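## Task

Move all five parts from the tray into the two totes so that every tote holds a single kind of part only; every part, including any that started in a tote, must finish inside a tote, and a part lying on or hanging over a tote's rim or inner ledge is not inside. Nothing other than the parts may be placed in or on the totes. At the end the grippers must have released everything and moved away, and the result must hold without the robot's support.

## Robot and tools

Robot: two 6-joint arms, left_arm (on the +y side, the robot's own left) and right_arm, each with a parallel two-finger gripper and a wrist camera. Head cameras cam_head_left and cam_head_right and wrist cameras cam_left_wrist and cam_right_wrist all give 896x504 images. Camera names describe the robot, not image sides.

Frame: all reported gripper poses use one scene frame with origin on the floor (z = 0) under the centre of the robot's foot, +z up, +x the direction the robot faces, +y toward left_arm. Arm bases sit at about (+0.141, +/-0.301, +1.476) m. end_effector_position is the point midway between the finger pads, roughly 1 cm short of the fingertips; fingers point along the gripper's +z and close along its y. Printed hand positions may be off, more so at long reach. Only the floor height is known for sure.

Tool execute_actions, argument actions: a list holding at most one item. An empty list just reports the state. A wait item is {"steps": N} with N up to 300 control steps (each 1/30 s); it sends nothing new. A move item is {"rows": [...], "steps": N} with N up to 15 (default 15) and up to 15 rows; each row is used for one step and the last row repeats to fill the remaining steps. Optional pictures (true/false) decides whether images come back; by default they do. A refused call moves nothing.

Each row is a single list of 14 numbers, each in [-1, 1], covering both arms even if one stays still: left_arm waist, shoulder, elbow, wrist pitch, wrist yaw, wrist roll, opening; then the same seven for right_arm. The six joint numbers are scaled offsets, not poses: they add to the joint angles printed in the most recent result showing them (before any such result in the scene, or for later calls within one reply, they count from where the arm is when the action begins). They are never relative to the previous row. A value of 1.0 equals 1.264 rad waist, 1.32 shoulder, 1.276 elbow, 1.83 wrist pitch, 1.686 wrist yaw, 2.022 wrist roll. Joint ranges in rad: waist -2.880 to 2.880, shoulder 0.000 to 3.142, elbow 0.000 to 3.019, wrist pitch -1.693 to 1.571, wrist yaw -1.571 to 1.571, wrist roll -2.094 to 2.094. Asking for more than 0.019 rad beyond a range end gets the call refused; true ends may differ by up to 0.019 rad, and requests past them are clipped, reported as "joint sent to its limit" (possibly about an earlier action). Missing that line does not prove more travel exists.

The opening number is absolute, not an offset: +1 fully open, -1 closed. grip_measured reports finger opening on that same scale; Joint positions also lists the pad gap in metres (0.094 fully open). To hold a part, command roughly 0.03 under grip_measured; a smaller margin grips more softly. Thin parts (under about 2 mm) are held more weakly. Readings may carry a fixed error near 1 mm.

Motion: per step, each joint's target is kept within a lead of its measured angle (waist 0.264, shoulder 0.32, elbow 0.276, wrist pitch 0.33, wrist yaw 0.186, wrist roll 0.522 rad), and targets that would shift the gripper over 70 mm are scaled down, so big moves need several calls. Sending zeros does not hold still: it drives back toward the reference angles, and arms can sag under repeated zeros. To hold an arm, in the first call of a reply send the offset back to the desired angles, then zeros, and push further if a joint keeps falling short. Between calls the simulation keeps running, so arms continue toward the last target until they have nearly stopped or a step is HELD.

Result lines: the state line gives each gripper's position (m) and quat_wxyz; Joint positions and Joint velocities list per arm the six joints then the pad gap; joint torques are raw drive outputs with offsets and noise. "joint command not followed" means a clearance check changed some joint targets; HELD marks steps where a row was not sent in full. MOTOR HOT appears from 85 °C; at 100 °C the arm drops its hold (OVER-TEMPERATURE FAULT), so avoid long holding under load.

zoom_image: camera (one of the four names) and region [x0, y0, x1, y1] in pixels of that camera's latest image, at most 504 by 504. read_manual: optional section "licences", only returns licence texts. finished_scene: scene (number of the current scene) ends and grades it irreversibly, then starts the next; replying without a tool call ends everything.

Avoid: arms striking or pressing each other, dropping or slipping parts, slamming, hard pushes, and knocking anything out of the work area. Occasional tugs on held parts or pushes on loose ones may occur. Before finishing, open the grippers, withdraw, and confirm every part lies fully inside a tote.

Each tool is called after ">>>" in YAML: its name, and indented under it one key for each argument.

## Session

>>> execute_actions:
  actions: []

Scene clock: 0.00 s of 6600.00 s.
left_arm: end_effector_position=(+1.0694, +0.3955, +1.2719) grip_measured=-0.992 end_effector_quat_wxyz=(+0.215, -0.659, +0.482, -0.535) | right_arm: end_effector_position=(+0.5219, +0.2370, +1.1566) grip_measured=+1.000 end_effector_quat_wxyz=(-0.033, -0.032, +0.998, +0.031)
Joint positions: left_arm=[ 0.958  1.243  1.629  0.317  0.221 -1.365  0.   ] | right_arm=[-0.258  2.27   1.611 -0.186  1.156  0.292  0.094]
Joint velocities: left_arm=[-0.015 -0.005 -0.002 -0.007  0.022 -0.007  0.   ] | right_arm=[ 0.005 -0.005 -0.002 -0.012 -0.051 -0.037  0.   ]
Joint torques (N m, as the arm reports them, + toward a larger angle): no reading
Motor temperatures (°C, as the motors report them): left_arm=[24 23 23 24 21 23] | right_arm=[24 25 21 22 23 24]

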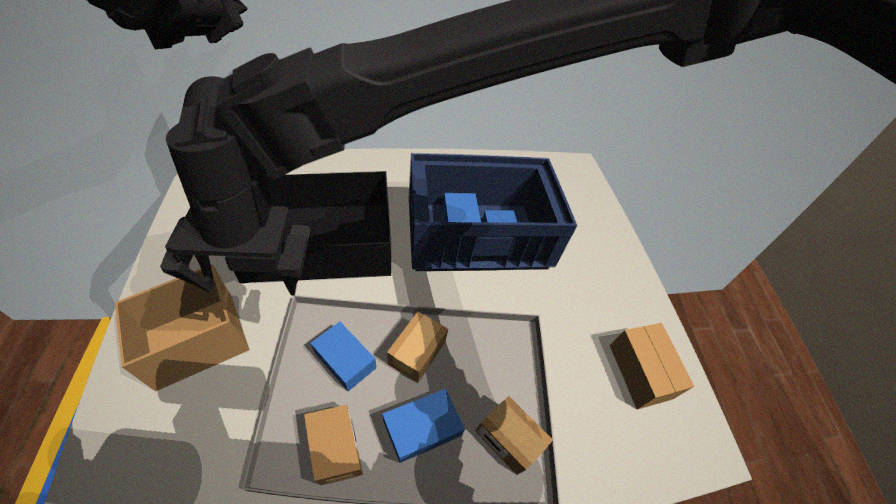

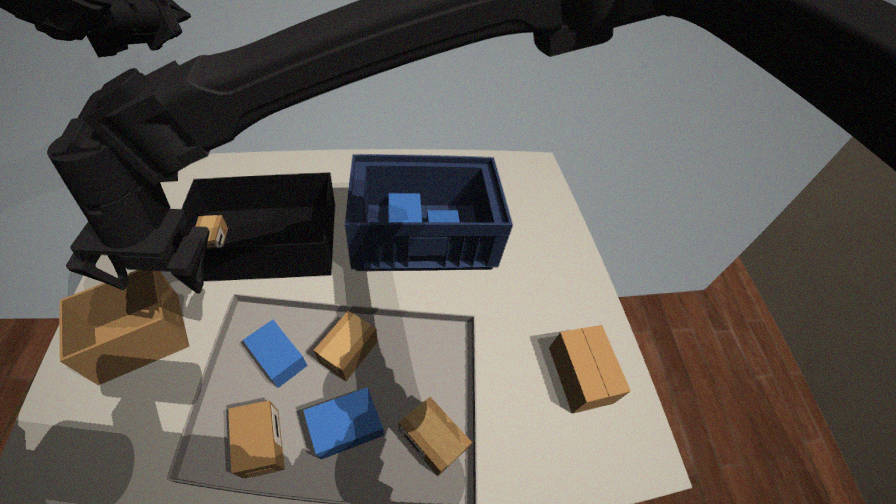

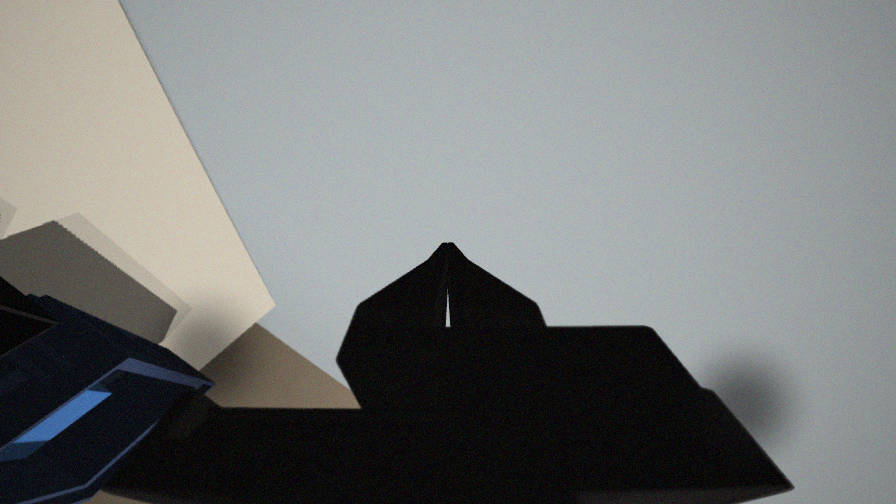

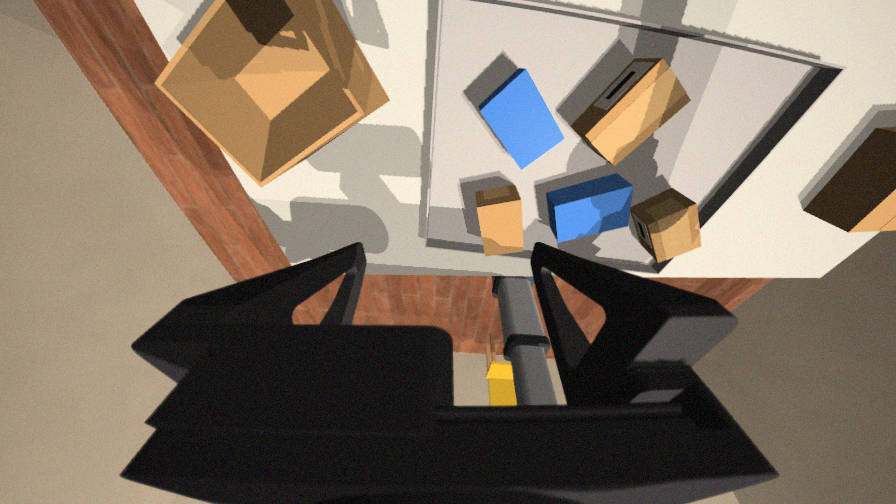

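>>> zoom_image:
  camera: "cam_head_left"
  region: [220, 290, 600, 504]

>>> zoom_image:
  camera: "cam_head_right"
  region: [160, 140, 530, 300]

Region (220, 290, 600, 504) of cam_head_left's 896x504 image, scaled by 1.326, with more detail than that image has; it fills the top 284 rows of this view, and the rest is white.

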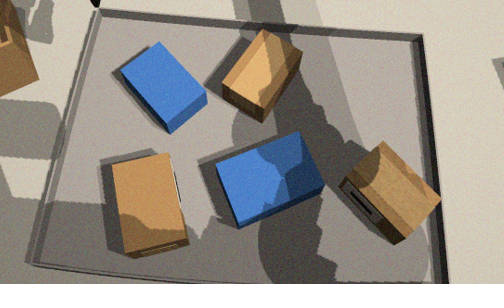

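Region (160, 140, 530, 300) of cam_head_right's 896x504 image, scaled by 1.362, with more detail than that image has; it fills the top 218 rows of this view, and the rest is white.

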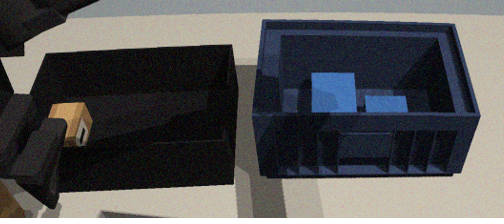

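>>> zoom_image:
  camera: "cam_right_wrist"
  region: [420, 0, 860, 290]

Region (420, 0, 860, 290) of cam_right_wrist's 896x504 image, scaled by 1.145, with more detail than that image has; it fills the top 332 rows of this view, and the rest is white.

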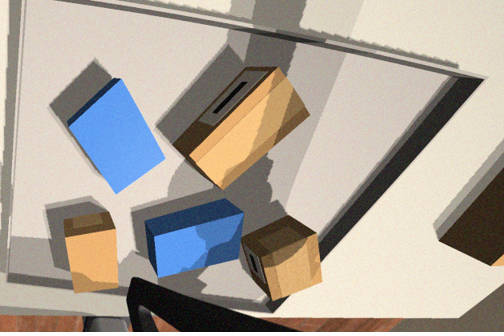

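>>> execute_actions:
  actions:
    - {"rows": [[-0.01,0.002,-0.01,-0.02,-0.03,0.04,-0.8,-0.01,0,-0.003,0.013,-0.004,-0.03,1],[-0.025,0.004,-0.022,-0.045,-0.07,0.085,-0.6,-0.024,0,-0.006,0.03,-0.01,-0.065,1],[-0.042,0.006,-0.036,-0.075,-0.115,0.14,-0.4,-0.04,-0.001,-0.01,0.05,-0.016,-0.105,1],[-0.06,0.009,-0.051,-0.105,-0.165,0.20,-0.2,-0.057,-0.001,-0.014,0.07,-0.023,-0.15,1],[-0.079,0.012,-0.066,-0.137,-0.215,0.26,0,-0.074,-0.002,-0.019,0.091,-0.03,-0.195,1],[-0.098,0.014,-0.081,-0.169,-0.265,0.32,0.2,-0.091,-0.002,-0.023,0.112,-0.037,-0.24,1],[-0.117,0.017,-0.096,-0.201,-0.315,0.38,0.4,-0.108,-0.003,-0.028,0.133,-0.044,-0.285,1],[-0.136,0.02,-0.111,-0.233,-0.365,0.44,0.6,-0.125,-0.003,-0.032,0.154,-0.051,-0.33,1],[-0.155,0.022,-0.126,-0.265,-0.415,0.50,0.8,-0.142,-0.003,-0.037,0.175,-0.058,-0.375,1],[-0.174,0.025,-0.141,-0.297,-0.465,0.56,0.85,-0.159,-0.004,-0.041,0.196,-0.065,-0.42,1],[-0.192,0.028,-0.156,-0.328,-0.513,0.62,0.85,-0.175,-0.004,-0.045,0.215,-0.071,-0.462,1],[-0.208,0.03,-0.17,-0.356,-0.556,0.67,0.85,-0.19,-0.004,-0.049,0.233,-0.077,-0.50,1],[-0.221,0.032,-0.182,-0.379,-0.592,0.715,0.85,-0.202,-0.005,-0.052,0.247,-0.081,-0.533,1],[-0.231,0.033,-0.191,-0.397,-0.62,0.748,0.85,-0.212,-0.005,-0.054,0.258,-0.085,-0.558,1],[-0.237,0.034,-0.196,-0.408,-0.638,0.769,0.85,-0.218,-0.005,-0.056,0.266,-0.087,-0.576,1]], "steps": 15}
  pictures: false

>>> execute_actions:
  actions:
    - {"steps": 30}

Scene clock: 50.93 s of 6600.00 s.
left_arm: end_effector_position=(+0.8681, +0.2853, +1.1518) grip_measured=+0.848 end_effector_quat_wxyz=(+0.076, -0.459, +0.882, -0.071) | right_arm: end_effector_position=(+0.5444, +0.1787, +1.0298) grip_measured=+1.000 end_effector_quat_wxyz=(+0.001, -0.248, +0.969, +0.021)
Joint positions: left_arm=[ 0.75   1.261  1.432 -0.249 -0.682 -0.577  0.087] | right_arm=[-0.464  2.27   1.563  0.224  1.02  -0.525  0.094]
Joint velocities: left_arm=[-0.64   0.132 -0.457 -1.526 -1.941  2.059  0.   ] | right_arm=[-0.777  0.005 -0.105  0.945 -0.227 -2.278  0.   ]
Joint torques (N m, as the arm reports them, + toward a larger angle): left_arm=[ -9.   -10.85   2.93  -0.28   0.26   0.02] | right_arm=[12.51 -5.19 -1.73  0.51 -0.16 -0.08]
Motor temperatures (°C, as the motors report them): left_arm=[24 27 25 24 22 23] | right_arm=[28 25 21 22 23 24]
Steps of this call (steps 1 to 90: nothing new was sent; then 47.43 s passed at rest; steps 91 to 105: all 15 steps of this action). Readings (joint positions):
91: left_arm=[0.957 1.243 1.628 0.314 0.200 -1.356] | right_arm=[-0.258 2.270 1.611 -0.184 1.156 0.284]
92: left_arm=[0.955 1.243 1.625 0.302 0.152 -1.331] | right_arm=[-0.259 2.270 1.610 -0.176 1.151 0.265]
94: left_arm=[0.943 1.241 1.612 0.241 0.011 -1.234] | right_arm=[-0.264 2.270 1.606 -0.131 1.131 0.191]
98: left_arm=[0.884 1.241 1.551 0.076 -0.258 -0.985] | right_arm=[-0.307 2.270 1.590 -0.002 1.087 -0.039]
105: the state above

Scene clock: 51.93 s of 6600.00 s.
left_arm: end_effector_position=(+0.7952, +0.2293, +1.1528) grip_measured=+0.849 end_effector_quat_wxyz=(+0.001, -0.002, +1.000, -0.013) | right_arm: end_effector_position=(+0.5399, +0.1283, +0.9731) grip_measured=+1.000 end_effector_quat_wxyz=(-0.018, -0.376, +0.926, -0.015)
Joint positions: left_arm=[ 0.662  1.304  1.367 -0.416 -0.852  0.172  0.087] | right_arm=[-0.564  2.27   1.555  0.287  1.014 -0.865  0.094]
Joint velocities: left_arm=[-0.005 -0.015  0.007 -0.012 -0.007 -0.051 -0.   ] | right_arm=[-0.005  0.005 -0.007 -0.007 -0.037 -0.066  0.   ]
Joint torques (N m, as the arm reports them, + toward a larger angle): left_arm=[ -8.52 -10.74   3.57  -0.81  -0.04   0.05] | right_arm=[14.91 -5.89 -1.9   0.91 -0.14 -0.09]
Motor temperatures (°C, as the motors report them): left_arm=[24 26 25 24 22 23] | right_arm=[28 25 21 22 23 24]
Steps of this call (steps 1 to 30: the robot went on to your last target). Readings (joint positions):
1: left_arm=[0.728 1.266 1.415 -0.301 -0.769 -0.488] | right_arm=[-0.488 2.270 1.561 0.251 1.017 -0.593]
2: left_arm=[0.708 1.270 1.398 -0.347 -0.821 -0.392] | right_arm=[-0.511 2.270 1.559 0.267 1.016 -0.647]
4: left_arm=[0.677 1.285 1.374 -0.396 -0.846 -0.204] | right_arm=[-0.547 2.270 1.559 0.281 1.016 -0.726]
8: left_arm=[0.662 1.309 1.367 -0.415 -0.849 0.022] | right_arm=[-0.567 2.270 1.556 0.287 1.016 -0.808]
30: the state above

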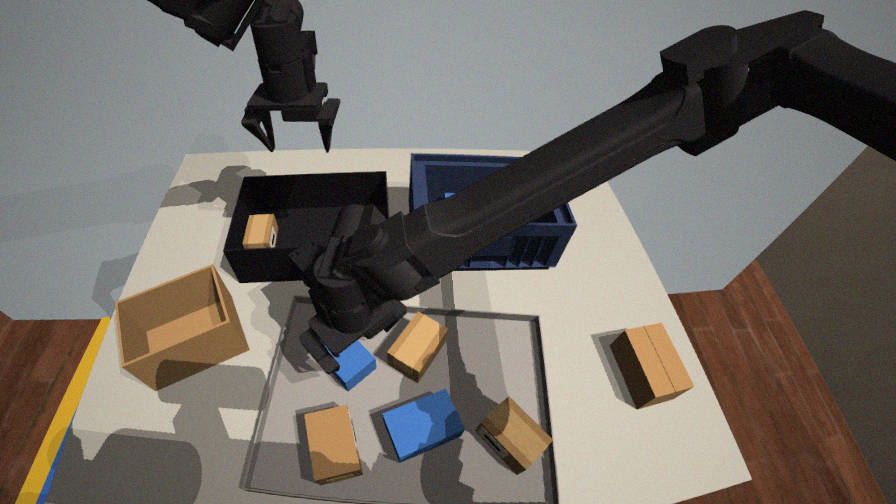

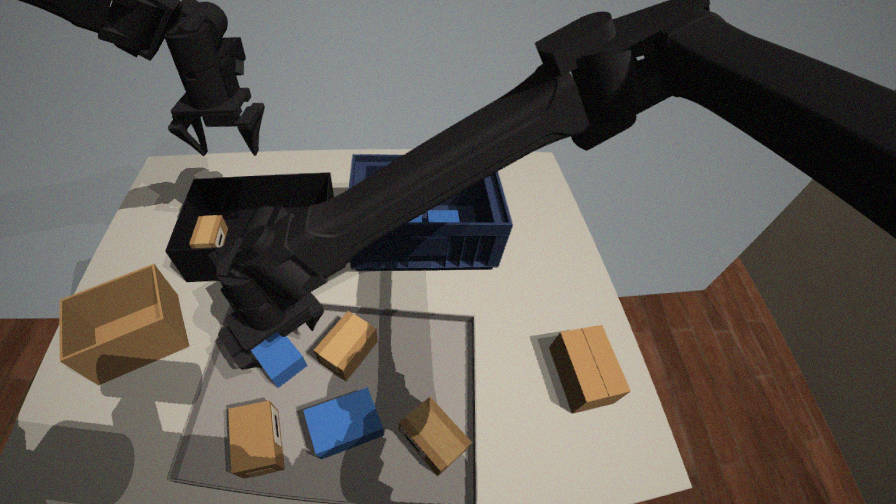

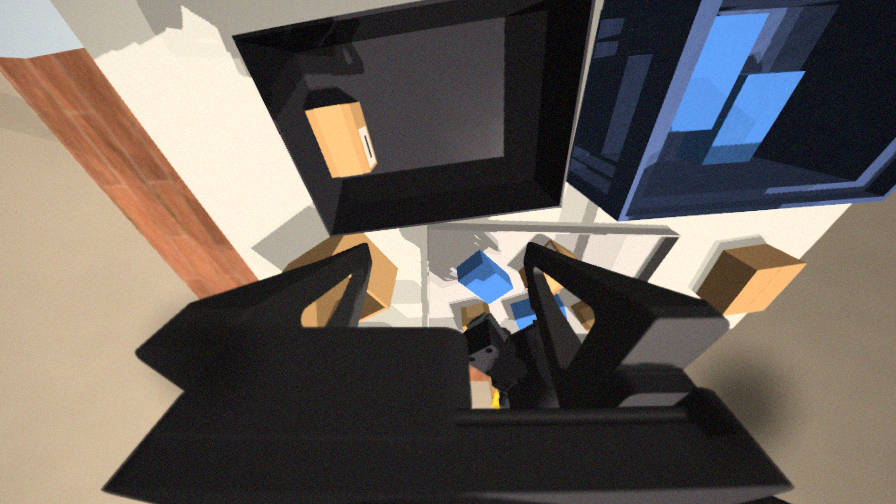

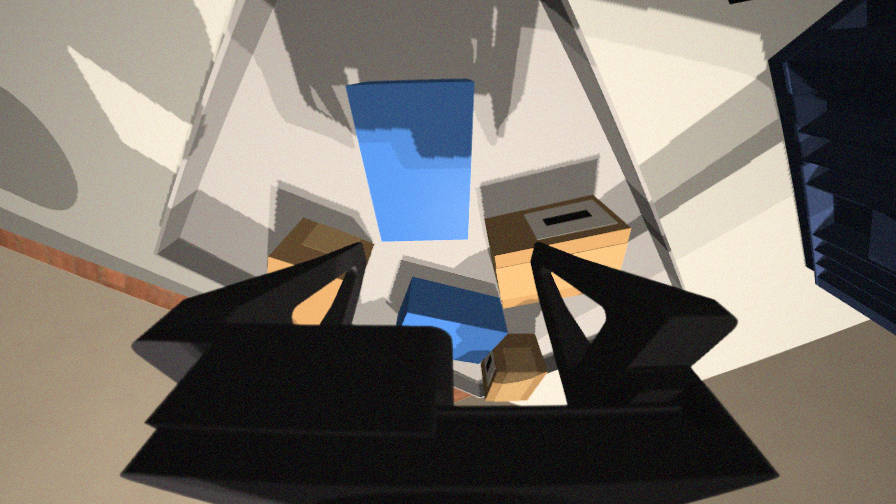

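>>> zoom_image:
  camera: "cam_left_wrist"
  region: [400, 200, 700, 340]

>>> zoom_image:
  camera: "cam_left_wrist"
  region: [200, 0, 700, 260]

Region (400, 200, 700, 340) of cam_left_wrist's 896x504 image, scaled by 1.680, with more detail than that image has; it fills the top 235 rows of this view, and the rest is white.

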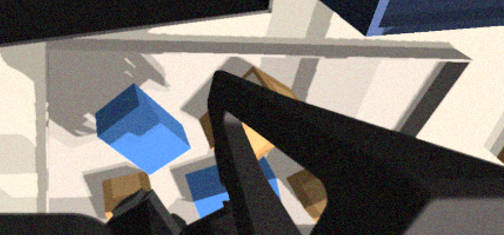

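Region (200, 0, 700, 260) of cam_left_wrist's 896x504 image, scaled by 1.008, with more detail than that image has; it fills the top 262 rows of this view, and the rest is white.

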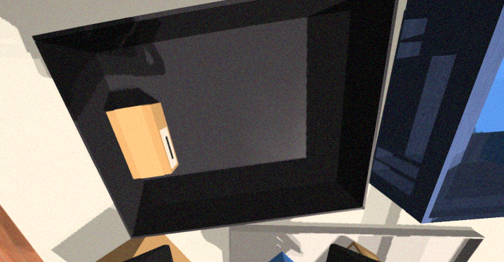

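>>> execute_actions:
  actions: []

Scene clock: 75.20 s of 6600.00 s.
left_arm: end_effector_position=(+0.7952, +0.2293, +1.1528) grip_measured=+0.849 end_effector_quat_wxyz=(+0.001, -0.001, +1.000, -0.013) | right_arm: end_effector_position=(+0.5399, +0.1283, +0.9731) grip_measured=+1.000 end_effector_quat_wxyz=(-0.018, -0.376, +0.926, -0.015)
Joint positions: left_arm=[ 0.662  1.304  1.367 -0.416 -0.852  0.174  0.087] | right_arm=[-0.564  2.27   1.555  0.287  1.014 -0.865  0.094]
Joint velocities: left_arm=[-0.015 -0.015 -0.002 -0.012 -0.066  0.022  0.   ] | right_arm=[-0.005 -0.015 -0.007 -0.002 -0.022  0.037  0.   ]
Joint torques (N m, as the arm reports them, + toward a larger angle): left_arm=[ -8.63 -10.65   3.58  -0.82  -0.04   0.04] | right_arm=[15.29 -5.7  -1.95  0.83 -0.16 -0.15]
Motor temperatures (°C, as the motors report them): left_arm=[24 26 24 24 22 23] | right_arm=[28 25 21 22 23 24]
Steps of this call (steps 1 to 15: the robot went on to your last target; steps 16 to 90: nothing new was sent; then 20.27 s passed at rest). Readings (joint positions):
1: left_arm=[0.662 1.304 1.367 -0.416 -0.852 0.173] | right_arm=[-0.564 2.270 1.555 0.287 1.014 -0.865]
2: left_arm=[0.662 1.304 1.367 -0.416 -0.852 0.173] | right_arm=[-0.564 2.270 1.555 0.287 1.014 -0.865]
4: left_arm=[0.662 1.304 1.367 -0.416 -0.852 0.173] | right_arm=[-0.564 2.270 1.555 0.287 1.014 -0.865]
8: left_arm=[0.662 1.304 1.367 -0.416 -0.852 0.174] | right_arm=[-0.564 2.270 1.555 0.287 1.014 -0.865]
90: the state above
All arms were judged still, so your last target was given up. Only a new action makes them travel on or press farther. Fingers that are still opening or closing keep moving.

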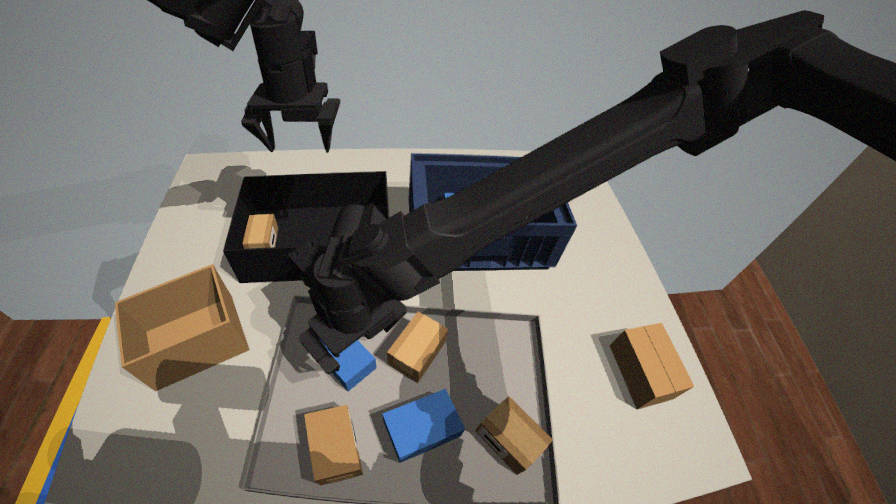

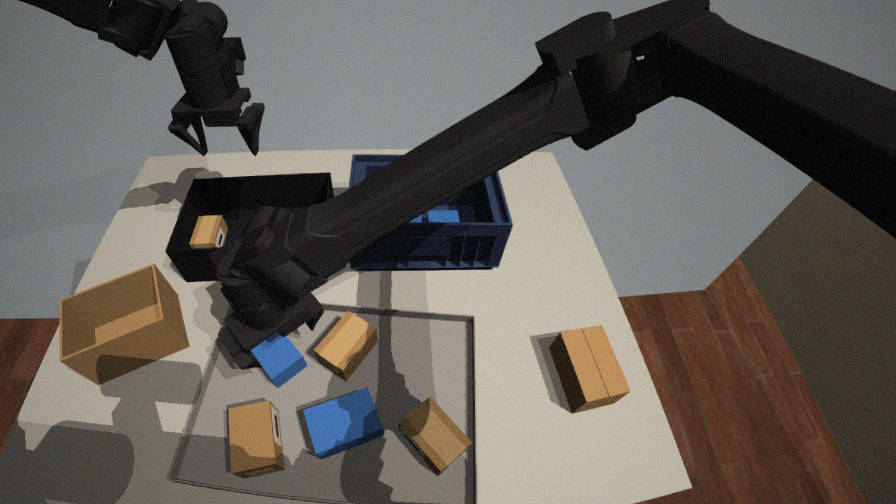

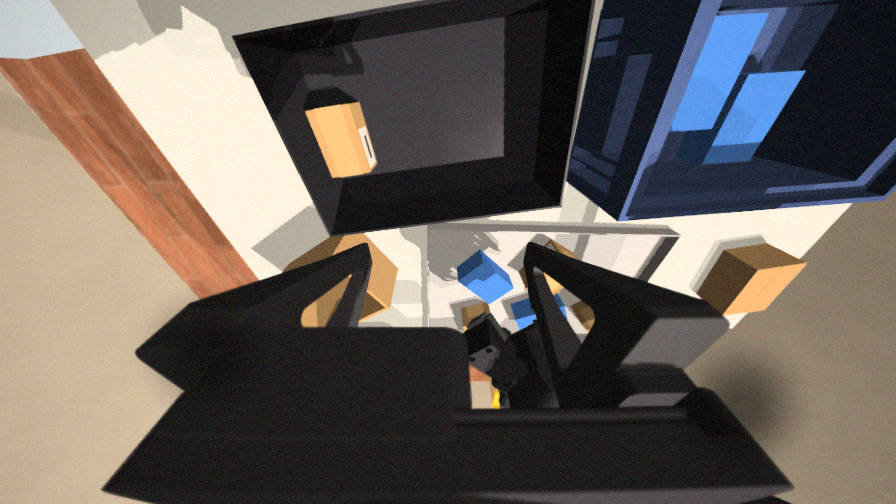

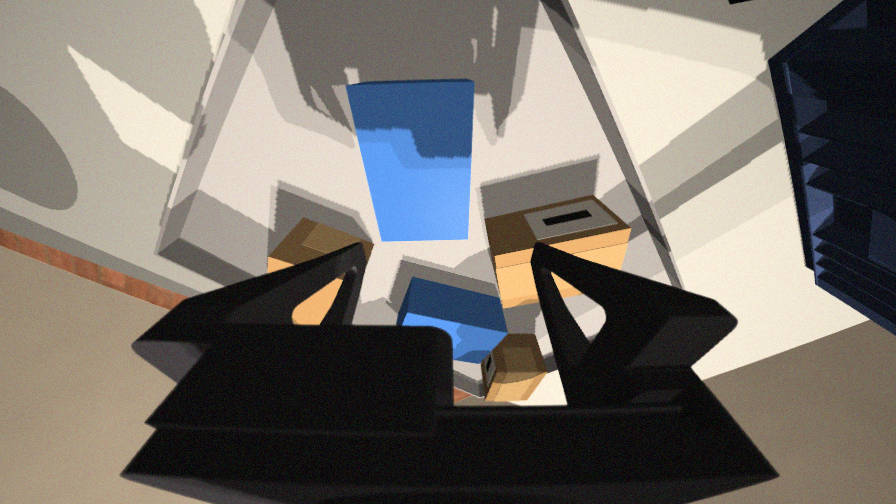

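>>> execute_actions:
  actions:
    - {"rows": [[0,0,0,0,0,0,0.85,0.004,0.007,0.012,-0.001,-0.004,-0.003,1],[0,0,0,0,0,0,0.85,0.008,0.014,0.025,-0.002,-0.008,-0.007,1],[0,0,0,0,0,0,0.85,0.012,0.02,0.037,-0.002,-0.011,-0.01,1],[0,0,0,0,0,0,0.85,0.016,0.027,0.049,-0.003,-0.015,-0.014,1],[0,0,0,0,0,0,0.85,0.02,0.034,0.061,-0.004,-0.019,-0.017,1],[0,0,0,0,0,0,0.85,0.024,0.041,0.074,-0.005,-0.023,-0.02,1],[0,0,0,0,0,0,0.85,0.028,0.047,0.086,-0.005,-0.026,-0.024,1],[0,0,0,0,0,0,0.85,0.031,0.054,0.098,-0.006,-0.03,-0.027,1]], "steps": 15}
  pictures: false

>>> execute_actions:
  actions:
    - {"steps": 8}

Scene clock: 93.73 s of 6600.00 s.
left_arm: end_effector_position=(+0.7952, +0.2293, +1.1528) grip_measured=+0.849 end_effector_quat_wxyz=(+0.001, -0.001, +1.000, -0.013) | right_arm: end_effector_position=(+0.5650, +0.1552, +0.9580) grip_measured=+1.000 end_effector_quat_wxyz=(+0.007, -0.372, +0.928, -0.003)
Joint positions: left_arm=[ 0.662  1.304  1.367 -0.416 -0.852  0.174  0.087] | right_arm=[-0.564  2.329  1.675  0.287  0.968 -0.907  0.094]
Joint velocities: left_arm=[-0.005  0.005  0.002  0.017 -0.051  0.037  0.   ] | right_arm=[-0.005  0.024 -0.002 -0.002 -0.051 -0.037  0.   ]
Joint torques (N m, as the arm reports them, + toward a larger angle): left_arm=[-8.35 -9.62  2.68 -0.24  0.05 -0.14] | right_arm=[16.67 -4.56 -0.09 -0.12 -0.2  -0.1 ]
Motor temperatures (°C, as the motors report them): left_arm=[24 26 24 24 21 23] | right_arm=[28 25 21 22 23 24]
Steps of this call (steps 1 to 90: nothing new was sent; then 15.03 s passed at rest; steps 91 to 105: all 15 steps of this action). Readings (joint positions):
91: left_arm=[0.662 1.304 1.367 -0.416 -0.852 0.174] | right_arm=[-0.564 2.270 1.556 0.287 1.014 -0.865]
92: left_arm=[0.662 1.304 1.367 -0.416 -0.852 0.174] | right_arm=[-0.564 2.272 1.560 0.287 1.011 -0.866]
94: left_arm=[0.662 1.304 1.367 -0.416 -0.852 0.174] | right_arm=[-0.564 2.281 1.581 0.287 1.001 -0.871]
98: left_arm=[0.662 1.304 1.367 -0.416 -0.852 0.174] | right_arm=[-0.564 2.311 1.648 0.287 0.974 -0.889]
105: the state above

Scene clock: 94.00 s of 6600.00 s.
left_arm: end_effector_position=(+0.7952, +0.2293, +1.1528) grip_measured=+0.849 end_effector_quat_wxyz=(+0.001, -0.001, +1.000, -0.013) | right_arm: end_effector_position=(+0.5640, +0.1557, +0.9578) grip_measured=+1.000 end_effector_quat_wxyz=(+0.007, -0.375, +0.927, -0.003)
Joint positions: left_arm=[ 0.662  1.304  1.367 -0.416 -0.852  0.174  0.087] | right_arm=[-0.564  2.331  1.675  0.287  0.968 -0.911  0.094]
Joint velocities: left_arm=[-0.015 -0.005 -0.012  0.012 -0.022 -0.037 -0.   ] | right_arm=[-0.005 -0.015 -0.017 -0.017 -0.022  0.007  0.   ]
Joint torques (N m, as the arm reports them, + toward a larger angle): left_arm=[-8.29 -9.51  2.73 -0.25  0.05 -0.13] | right_arm=[16.65 -4.03 -0.11 -0.06 -0.2  -0.15]
Motor temperatures (°C, as the motors report them): left_arm=[24 25 24 24 21 23] | right_arm=[28 25 21 22 23 24]
Steps of this call (steps 1 to 8: the robot went on to your last target). Readings (joint positions):
1: left_arm=[0.662 1.304 1.367 -0.416 -0.852 0.174] | right_arm=[-0.564 2.330 1.675 0.287 0.968 -0.908]
2: left_arm=[0.662 1.304 1.367 -0.416 -0.852 0.174] | right_arm=[-0.564 2.330 1.675 0.287 0.968 -0.909]
4: left_arm=[0.662 1.304 1.367 -0.416 -0.852 0.174] | right_arm=[-0.564 2.331 1.675 0.287 0.968 -0.910]
8: the state above

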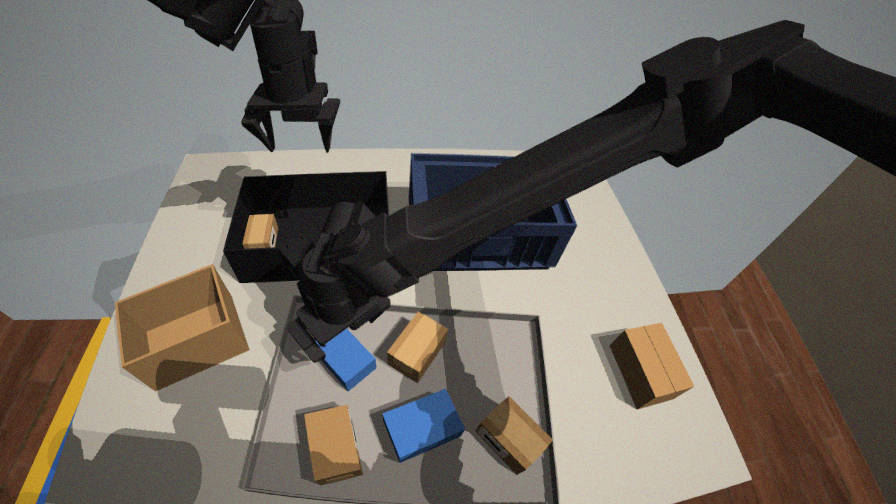

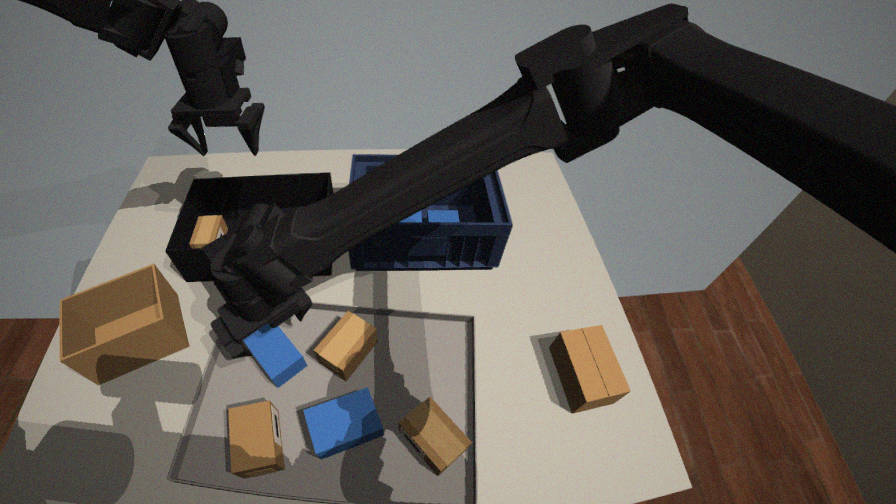

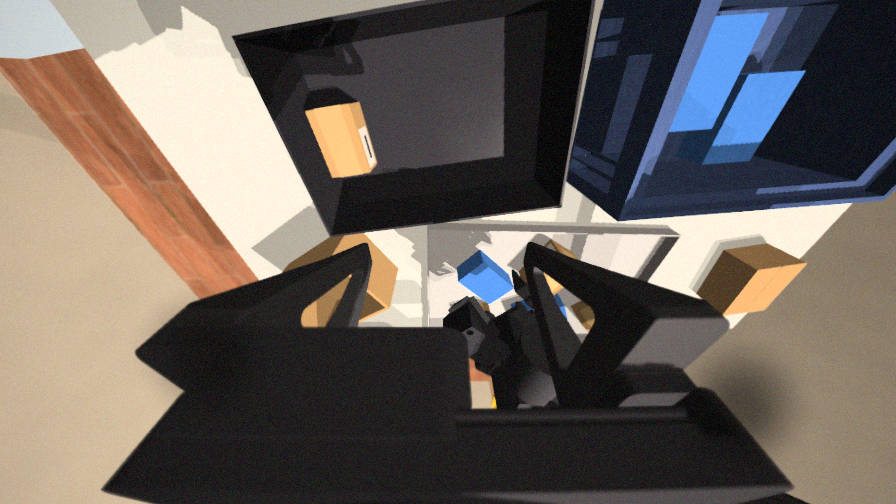

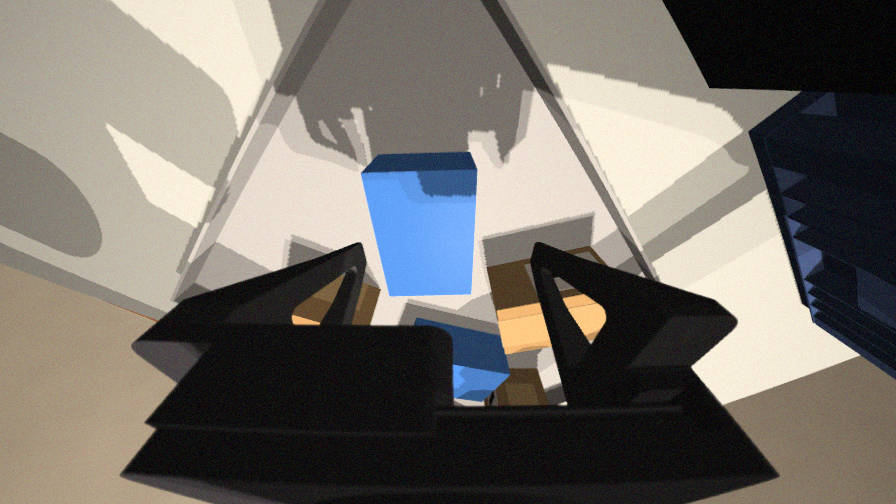

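>>> execute_actions:
  actions:
    - {"rows": [[0,0,0,0,0,0,0.85,-0.003,0.006,0.009,-0.002,-0.004,-0.004,1],[0,0,0,0,0,0,0.85,-0.006,0.012,0.019,-0.004,-0.007,-0.008,1],[0,0,0,0,0,0,0.85,-0.008,0.019,0.028,-0.006,-0.01,-0.012,1],[0,0,0,0,0,0,0.85,-0.01,0.025,0.037,-0.008,-0.012,-0.015,1],[0,0,0,0,0,0,0.85,-0.012,0.031,0.047,-0.01,-0.015,-0.018,1],[0,0,0,0,0,0,0.85,-0.014,0.037,0.056,-0.012,-0.017,-0.02,1],[0,0,0,0,0,0,0.85,-0.016,0.044,0.065,-0.014,-0.02,-0.022,1],[0,0,0,0,0,0,0.85,-0.018,0.05,0.075,-0.016,-0.022,-0.024,1],[0,0,0,0,0,0,0.85,-0.02,0.056,0.084,-0.019,-0.024,-0.026,1],[0,0,0,0,0,0,0.85,-0.022,0.062,0.093,-0.021,-0.026,-0.027,1],[0,0,0,0,0,0,0.85,-0.023,0.068,0.103,-0.023,-0.028,-0.028,1],[0,0,0,0,0,0,0.85,-0.024,0.075,0.112,-0.025,-0.03,-0.029,1]], "steps": 15}
  pictures: false

>>> execute_actions:
  actions:
    - {"steps": 8}

Scene clock: 105.60 s of 6600.00 s.
left_arm: end_effector_position=(+0.7952, +0.2293, +1.1528) grip_measured=+0.849 end_effector_quat_wxyz=(+0.001, -0.001, +1.000, -0.013) | right_arm: end_effector_position=(+0.5734, +0.1862, +0.9380) grip_measured=+1.000 end_effector_quat_wxyz=(+0.023, -0.387, +0.922, +0.012)
Joint positions: left_arm=[ 0.662  1.304  1.367 -0.416 -0.852  0.174  0.087] | right_arm=[-0.568  2.414  1.811  0.256  0.922 -0.955  0.094]
Joint velocities: left_arm=[-0.005 -0.005 -0.002 -0.002 -0.037  0.095 -0.   ] | right_arm=[-0.034  0.103  0.032 -0.027  0.051  0.051  0.   ]
Joint torques (N m, as the arm reports them, + toward a larger angle): left_arm=[-8.38 -9.59  2.68 -0.23  0.06 -0.13] | right_arm=[13.15 -4.6   0.03 -0.38 -0.23 -0.12]
Motor temperatures (°C, as the motors report them): left_arm=[24 25 24 24 21 23] | right_arm=[29 24 21 22 23 24]
Steps of this call (steps 1 to 15: the robot went on to your last target; steps 16 to 90: nothing new was sent; then 8.10 s passed at rest; steps 91 to 105: all 15 steps of this action). Readings (joint positions):
91: left_arm=[0.662 1.304 1.367 -0.416 -0.852 0.174] | right_arm=[-0.564 2.331 1.675 0.287 0.968 -0.912]
92: left_arm=[0.662 1.304 1.367 -0.416 -0.852 0.174] | right_arm=[-0.564 2.331 1.677 0.287 0.965 -0.913]
94: left_arm=[0.662 1.304 1.367 -0.416 -0.852 0.174] | right_arm=[-0.564 2.339 1.694 0.286 0.957 -0.918]
98: left_arm=[0.662 1.304 1.367 -0.416 -0.852 0.174] | right_arm=[-0.564 2.364 1.745 0.277 0.940 -0.934]
105: the state above

Scene clock: 105.87 s of 6600.00 s.
left_arm: end_effector_position=(+0.7952, +0.2293, +1.1528) grip_measured=+0.849 end_effector_quat_wxyz=(+0.001, -0.001, +1.000, -0.013) | right_arm: end_effector_position=(+0.5637, +0.1867, +0.9334) grip_measured=+1.000 end_effector_quat_wxyz=(+0.017, -0.395, +0.919, +0.013)
Joint positions: left_arm=[ 0.662  1.304  1.367 -0.416 -0.852  0.174  0.087] | right_arm=[-0.573  2.425  1.811  0.252  0.922 -0.961  0.094]
Joint velocities: left_arm=[-0.005  0.005 -0.007 -0.007 -0.022 -0.037  0.   ] | right_arm=[ 0.005 -0.005 -0.002  0.002 -0.037 -0.007  0.   ]
Joint torques (N m, as the arm reports them, + toward a larger angle): left_arm=[-8.44 -9.72  2.67 -0.22  0.05 -0.13] | right_arm=[13.21 -5.61  0.05  0.03 -0.23 -0.15]
Motor temperatures (°C, as the motors report them): left_arm=[24 25 24 24 21 23] | right_arm=[29 24 21 22 23 24]
Steps of this call (steps 1 to 8: the robot went on to your last target). Readings (joint positions):
1: left_arm=[0.662 1.304 1.367 -0.416 -0.852 0.174] | right_arm=[-0.568 2.417 1.811 0.255 0.922 -0.956]
2: left_arm=[0.662 1.304 1.367 -0.416 -0.852 0.174] | right_arm=[-0.570 2.420 1.811 0.254 0.922 -0.957]
4: left_arm=[0.662 1.304 1.367 -0.416 -0.852 0.174] | right_arm=[-0.571 2.424 1.811 0.252 0.922 -0.959]
8: the state above

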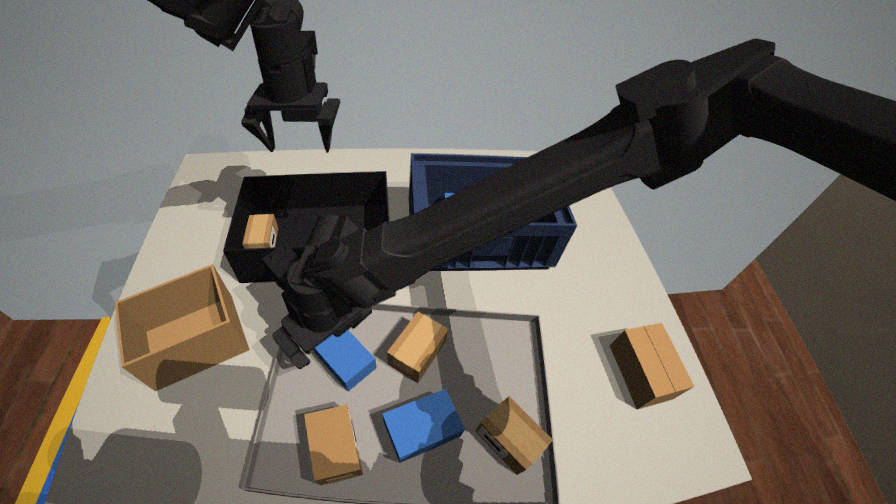

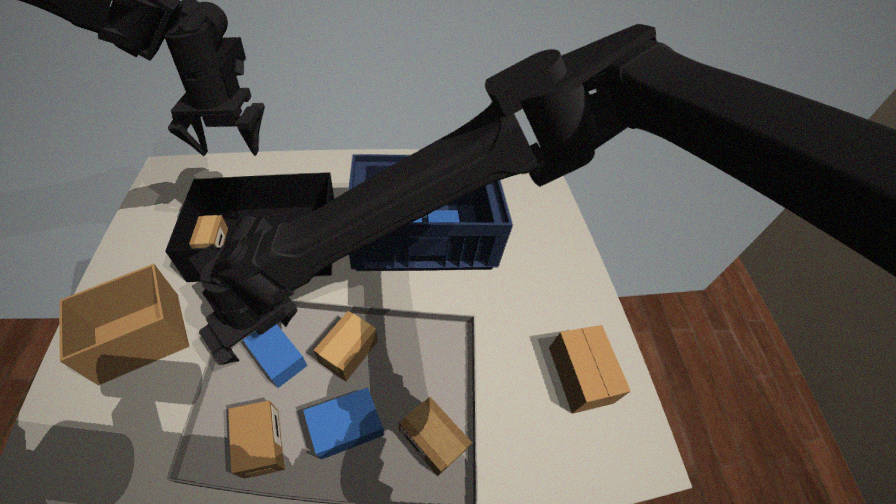

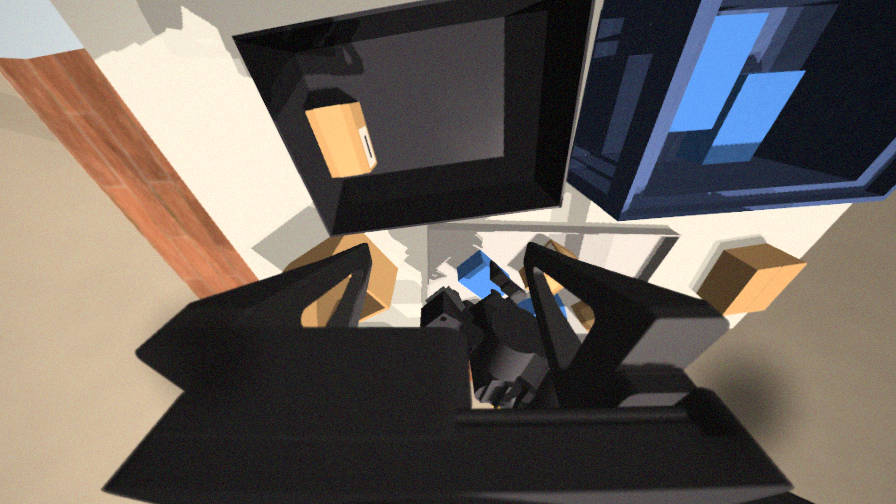

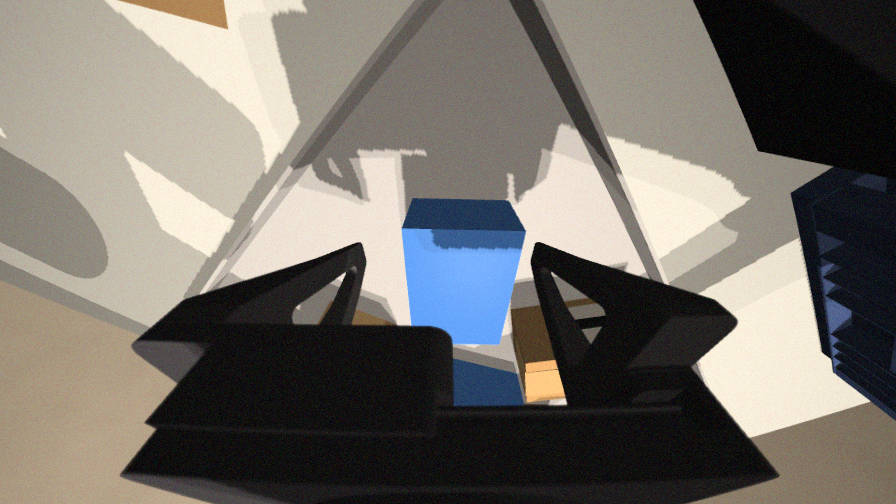

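>>> execute_actions:
  actions:
    - {"rows": [[0,0,0,0,0,0,0.85,-0.015,0,0,0,0,0,1],[0,0,0,0,0,0,0.85,-0.022,0,0,0,0,0,1],[0,0,0,0,0,0,0.85,-0.028,0,0,0,0,0,1],[0,0,0,0,0,0,0.85,-0.034,0.001,0,0,-0.001,-0.001,1],[0,0,0,0,0,0,0.85,-0.04,0.002,0,0,-0.002,-0.002,1],[0,0,0,0,0,0,0.85,-0.045,0.003,0,0,-0.003,-0.003,1],[0,0,0,0,0,0,0.85,-0.05,0.004,0,0,-0.004,-0.004,1],[0,0,0,0,0,0,0.85,-0.054,0.004,0,0,-0.005,-0.005,1],[0,0,0,0,0,0,0.85,-0.057,0.004,0,0,-0.005,-0.005,1]], "steps": 15}
  pictures: false

>>> execute_actions:
  actions:
    - {"steps": 8}

Scene clock: 112.63 s of 6600.00 s.
left_arm: end_effector_position=(+0.7952, +0.2293, +1.1528) grip_measured=+0.849 end_effector_quat_wxyz=(+0.001, -0.001, +1.000, -0.013) | right_arm: end_effector_position=(+0.5562, +0.1536, +0.8988) grip_measured=+1.000 end_effector_quat_wxyz=(-0.002, -0.390, +0.921, -0.003)
Joint positions: left_arm=[ 0.662  1.304  1.367 -0.416 -0.852  0.174  0.087] | right_arm=[-0.631  2.424  1.81   0.252  0.914 -0.962  0.094]
Joint velocities: left_arm=[-0.005 -0.005 -0.012 -0.002  0.037  0.007  0.001] | right_arm=[-0.005 -0.005  0.022  0.007  0.037  0.022  0.   ]
Joint torques (N m, as the arm reports them, + toward a larger angle): left_arm=[-8.29 -9.41  2.68 -0.24  0.05 -0.13] | right_arm=[12.66 -4.6  -0.73  0.54 -0.01 -0.11]
Motor temperatures (°C, as the motors report them): left_arm=[24 25 24 24 21 23] | right_arm=[28 24 21 22 23 24]
Steps of this call (steps 1 to 30: the robot went on to your last target; steps 31 to 90: nothing new was sent; then 3.27 s passed at rest; steps 91 to 105: all 15 steps of this action). Readings (joint positions):
91: left_arm=[0.662 1.304 1.367 -0.416 -0.852 0.174] | right_arm=[-0.573 2.425 1.811 0.252 0.922 -0.961]
92: left_arm=[0.662 1.304 1.367 -0.416 -0.852 0.174] | right_arm=[-0.573 2.425 1.811 0.252 0.922 -0.961]
94: left_arm=[0.662 1.304 1.367 -0.416 -0.852 0.174] | right_arm=[-0.575 2.425 1.811 0.252 0.922 -0.961]
98: left_arm=[0.662 1.304 1.367 -0.416 -0.852 0.174] | right_arm=[-0.590 2.425 1.811 0.252 0.919 -0.962]
105: the state above

Scene clock: 112.90 s of 6600.00 s.
left_arm: end_effector_position=(+0.7952, +0.2293, +1.1528) grip_measured=+0.849 end_effector_quat_wxyz=(+0.001, -0.001, +1.000, -0.013) | right_arm: end_effector_position=(+0.5566, +0.1537, +0.8988) grip_measured=+1.000 end_effector_quat_wxyz=(-0.002, -0.389, +0.921, -0.002)
Joint positions: left_arm=[ 0.662  1.304  1.367 -0.416 -0.852  0.174  0.087] | right_arm=[-0.631  2.424  1.811  0.252  0.913 -0.963  0.094]
Joint velocities: left_arm=[-0.015 -0.005 -0.012 -0.017 -0.051 -0.022 -0.   ] | right_arm=[-0.005  0.005  0.002  0.007 -0.022 -0.081  0.   ]
Joint torques (N m, as the arm reports them, + toward a larger angle): left_arm=[-8.31 -9.64  2.64 -0.21  0.05 -0.14] | right_arm=[13.1  -4.72 -0.51  0.23  0.05 -0.17]
Motor temperatures (°C, as the motors report them): left_arm=[24 25 24 24 21 23] | right_arm=[28 24 21 22 23 24]
Steps of this call (steps 1 to 8: the robot went on to your last target). Readings (joint positions):
1: left_arm=[0.662 1.304 1.367 -0.416 -0.852 0.174] | right_arm=[-0.631 2.424 1.811 0.252 0.913 -0.962]
2: left_arm=[0.662 1.304 1.367 -0.416 -0.852 0.174] | right_arm=[-0.631 2.424 1.811 0.252 0.913 -0.963]
4: left_arm=[0.662 1.304 1.367 -0.416 -0.852 0.174] | right_arm=[-0.631 2.424 1.811 0.252 0.913 -0.963]
8: the state above

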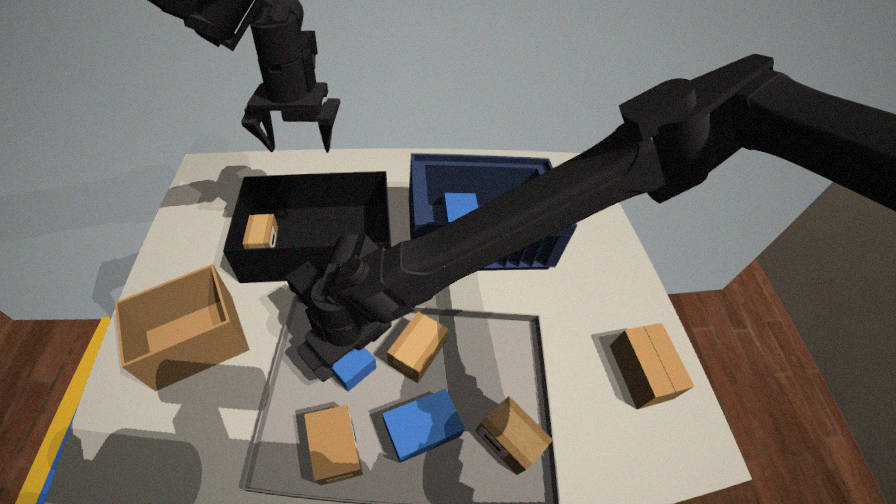

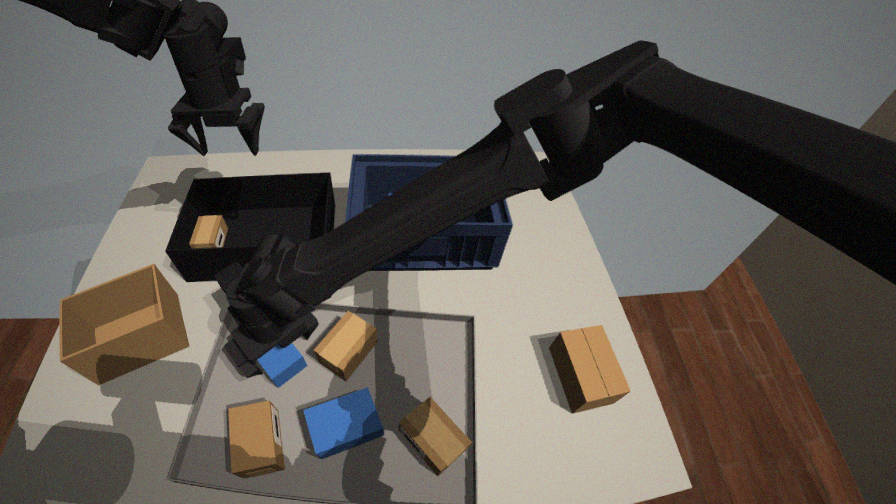

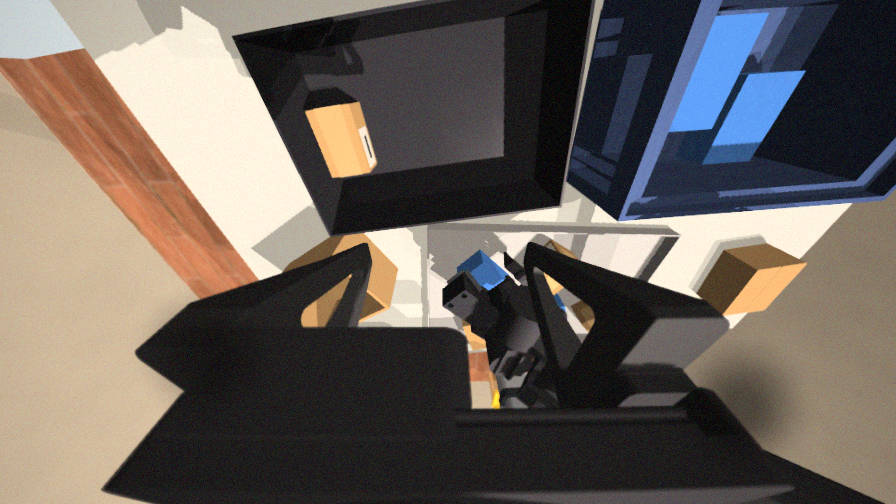

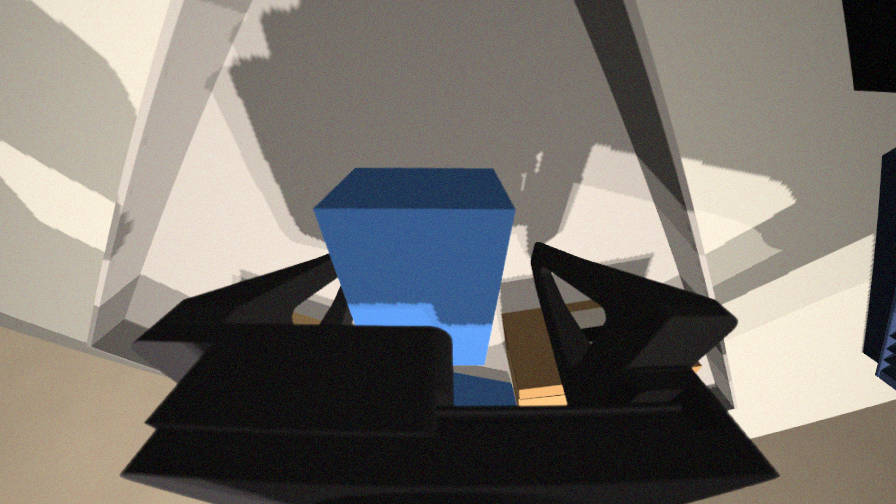

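>>> execute_actions:
  actions:
    - {"rows": [[0,0,0,0,0,0,0.85,0,0,0,0,0,0,0.8],[0,0,0,0,0,0,0.85,0,0,0,0,0,0,0.65],[0,0,0,0,0,0,0.85,0,0,0,0,0,0,0.52],[0,0,0,0,0,0,0.85,0,0,0,0,0,0,0.42],[0,0,0,0,0,0,0.85,0,0,0,0,0,0,0.36],[0,0,0,0,0,0,0.85,0,0,0,0,0,0,0.32],[0,0,0,0,0,0,0.85,0,0,0,0,0,0,0.29],[0,0,0,0,0,0,0.85,0,0,0,0,0,0,0.26],[0,0,0,0,0,0,0.85,0,0,0,0,0,0,0.25]], "steps": 15}
  pictures: false

Scene clock: 116.77 s of 6600.00 s.
left_arm: end_effector_position=(+0.7952, +0.2293, +1.1528) grip_measured=+0.849 end_effector_quat_wxyz=(+0.001, -0.001, +1.000, -0.013) | right_arm: end_effector_position=(+0.5564, +0.1539, +0.8987) grip_measured=+0.303 end_effector_quat_wxyz=(-0.002, -0.390, +0.921, -0.002)
Joint positions: left_arm=[ 0.662  1.304  1.367 -0.416 -0.852  0.174  0.087] | right_arm=[-0.631  2.425  1.811  0.252  0.913 -0.963  0.061]
Joint velocities: left_arm=[-0.005 -0.015 -0.007  0.012 -0.037 -0.022 -0.001] | right_arm=[ 0.005 -0.015 -0.022 -0.012 -0.022  0.066  0.   ]
Joint torques (N m, as the arm reports them, + toward a larger angle): left_arm=[-8.43 -9.57  2.7  -0.25  0.05 -0.13] | right_arm=[14.13 -5.27 -0.63  0.33  0.02 -0.06]
Motor temperatures (°C, as the motors report them): left_arm=[24 25 24 24 21 23] | right_arm=[28 24 21 22 23 24]
Steps of this call (steps 1 to 15: the robot went on to your last target; steps 16 to 90: nothing new was sent; then 0.37 s passed at rest; steps 91 to 105: all 15 steps of this action). Readings (joint positions):
91: left_arm=[0.662 1.304 1.367 -0.416 -0.852 0.174] | right_arm=[-0.631 2.424 1.811 0.252 0.913 -0.963]
92: left_arm=[0.662 1.304 1.367 -0.416 -0.852 0.174] | right_arm=[-0.631 2.424 1.811 0.252 0.913 -0.963]
94: left_arm=[0.662 1.304 1.367 -0.416 -0.852 0.174] | right_arm=[-0.631 2.425 1.811 0.252 0.913 -0.963]
98: left_arm=[0.662 1.304 1.367 -0.416 -0.852 0.174] | right_arm=[-0.631 2.425 1.811 0.252 0.913 -0.963]
105: the state above


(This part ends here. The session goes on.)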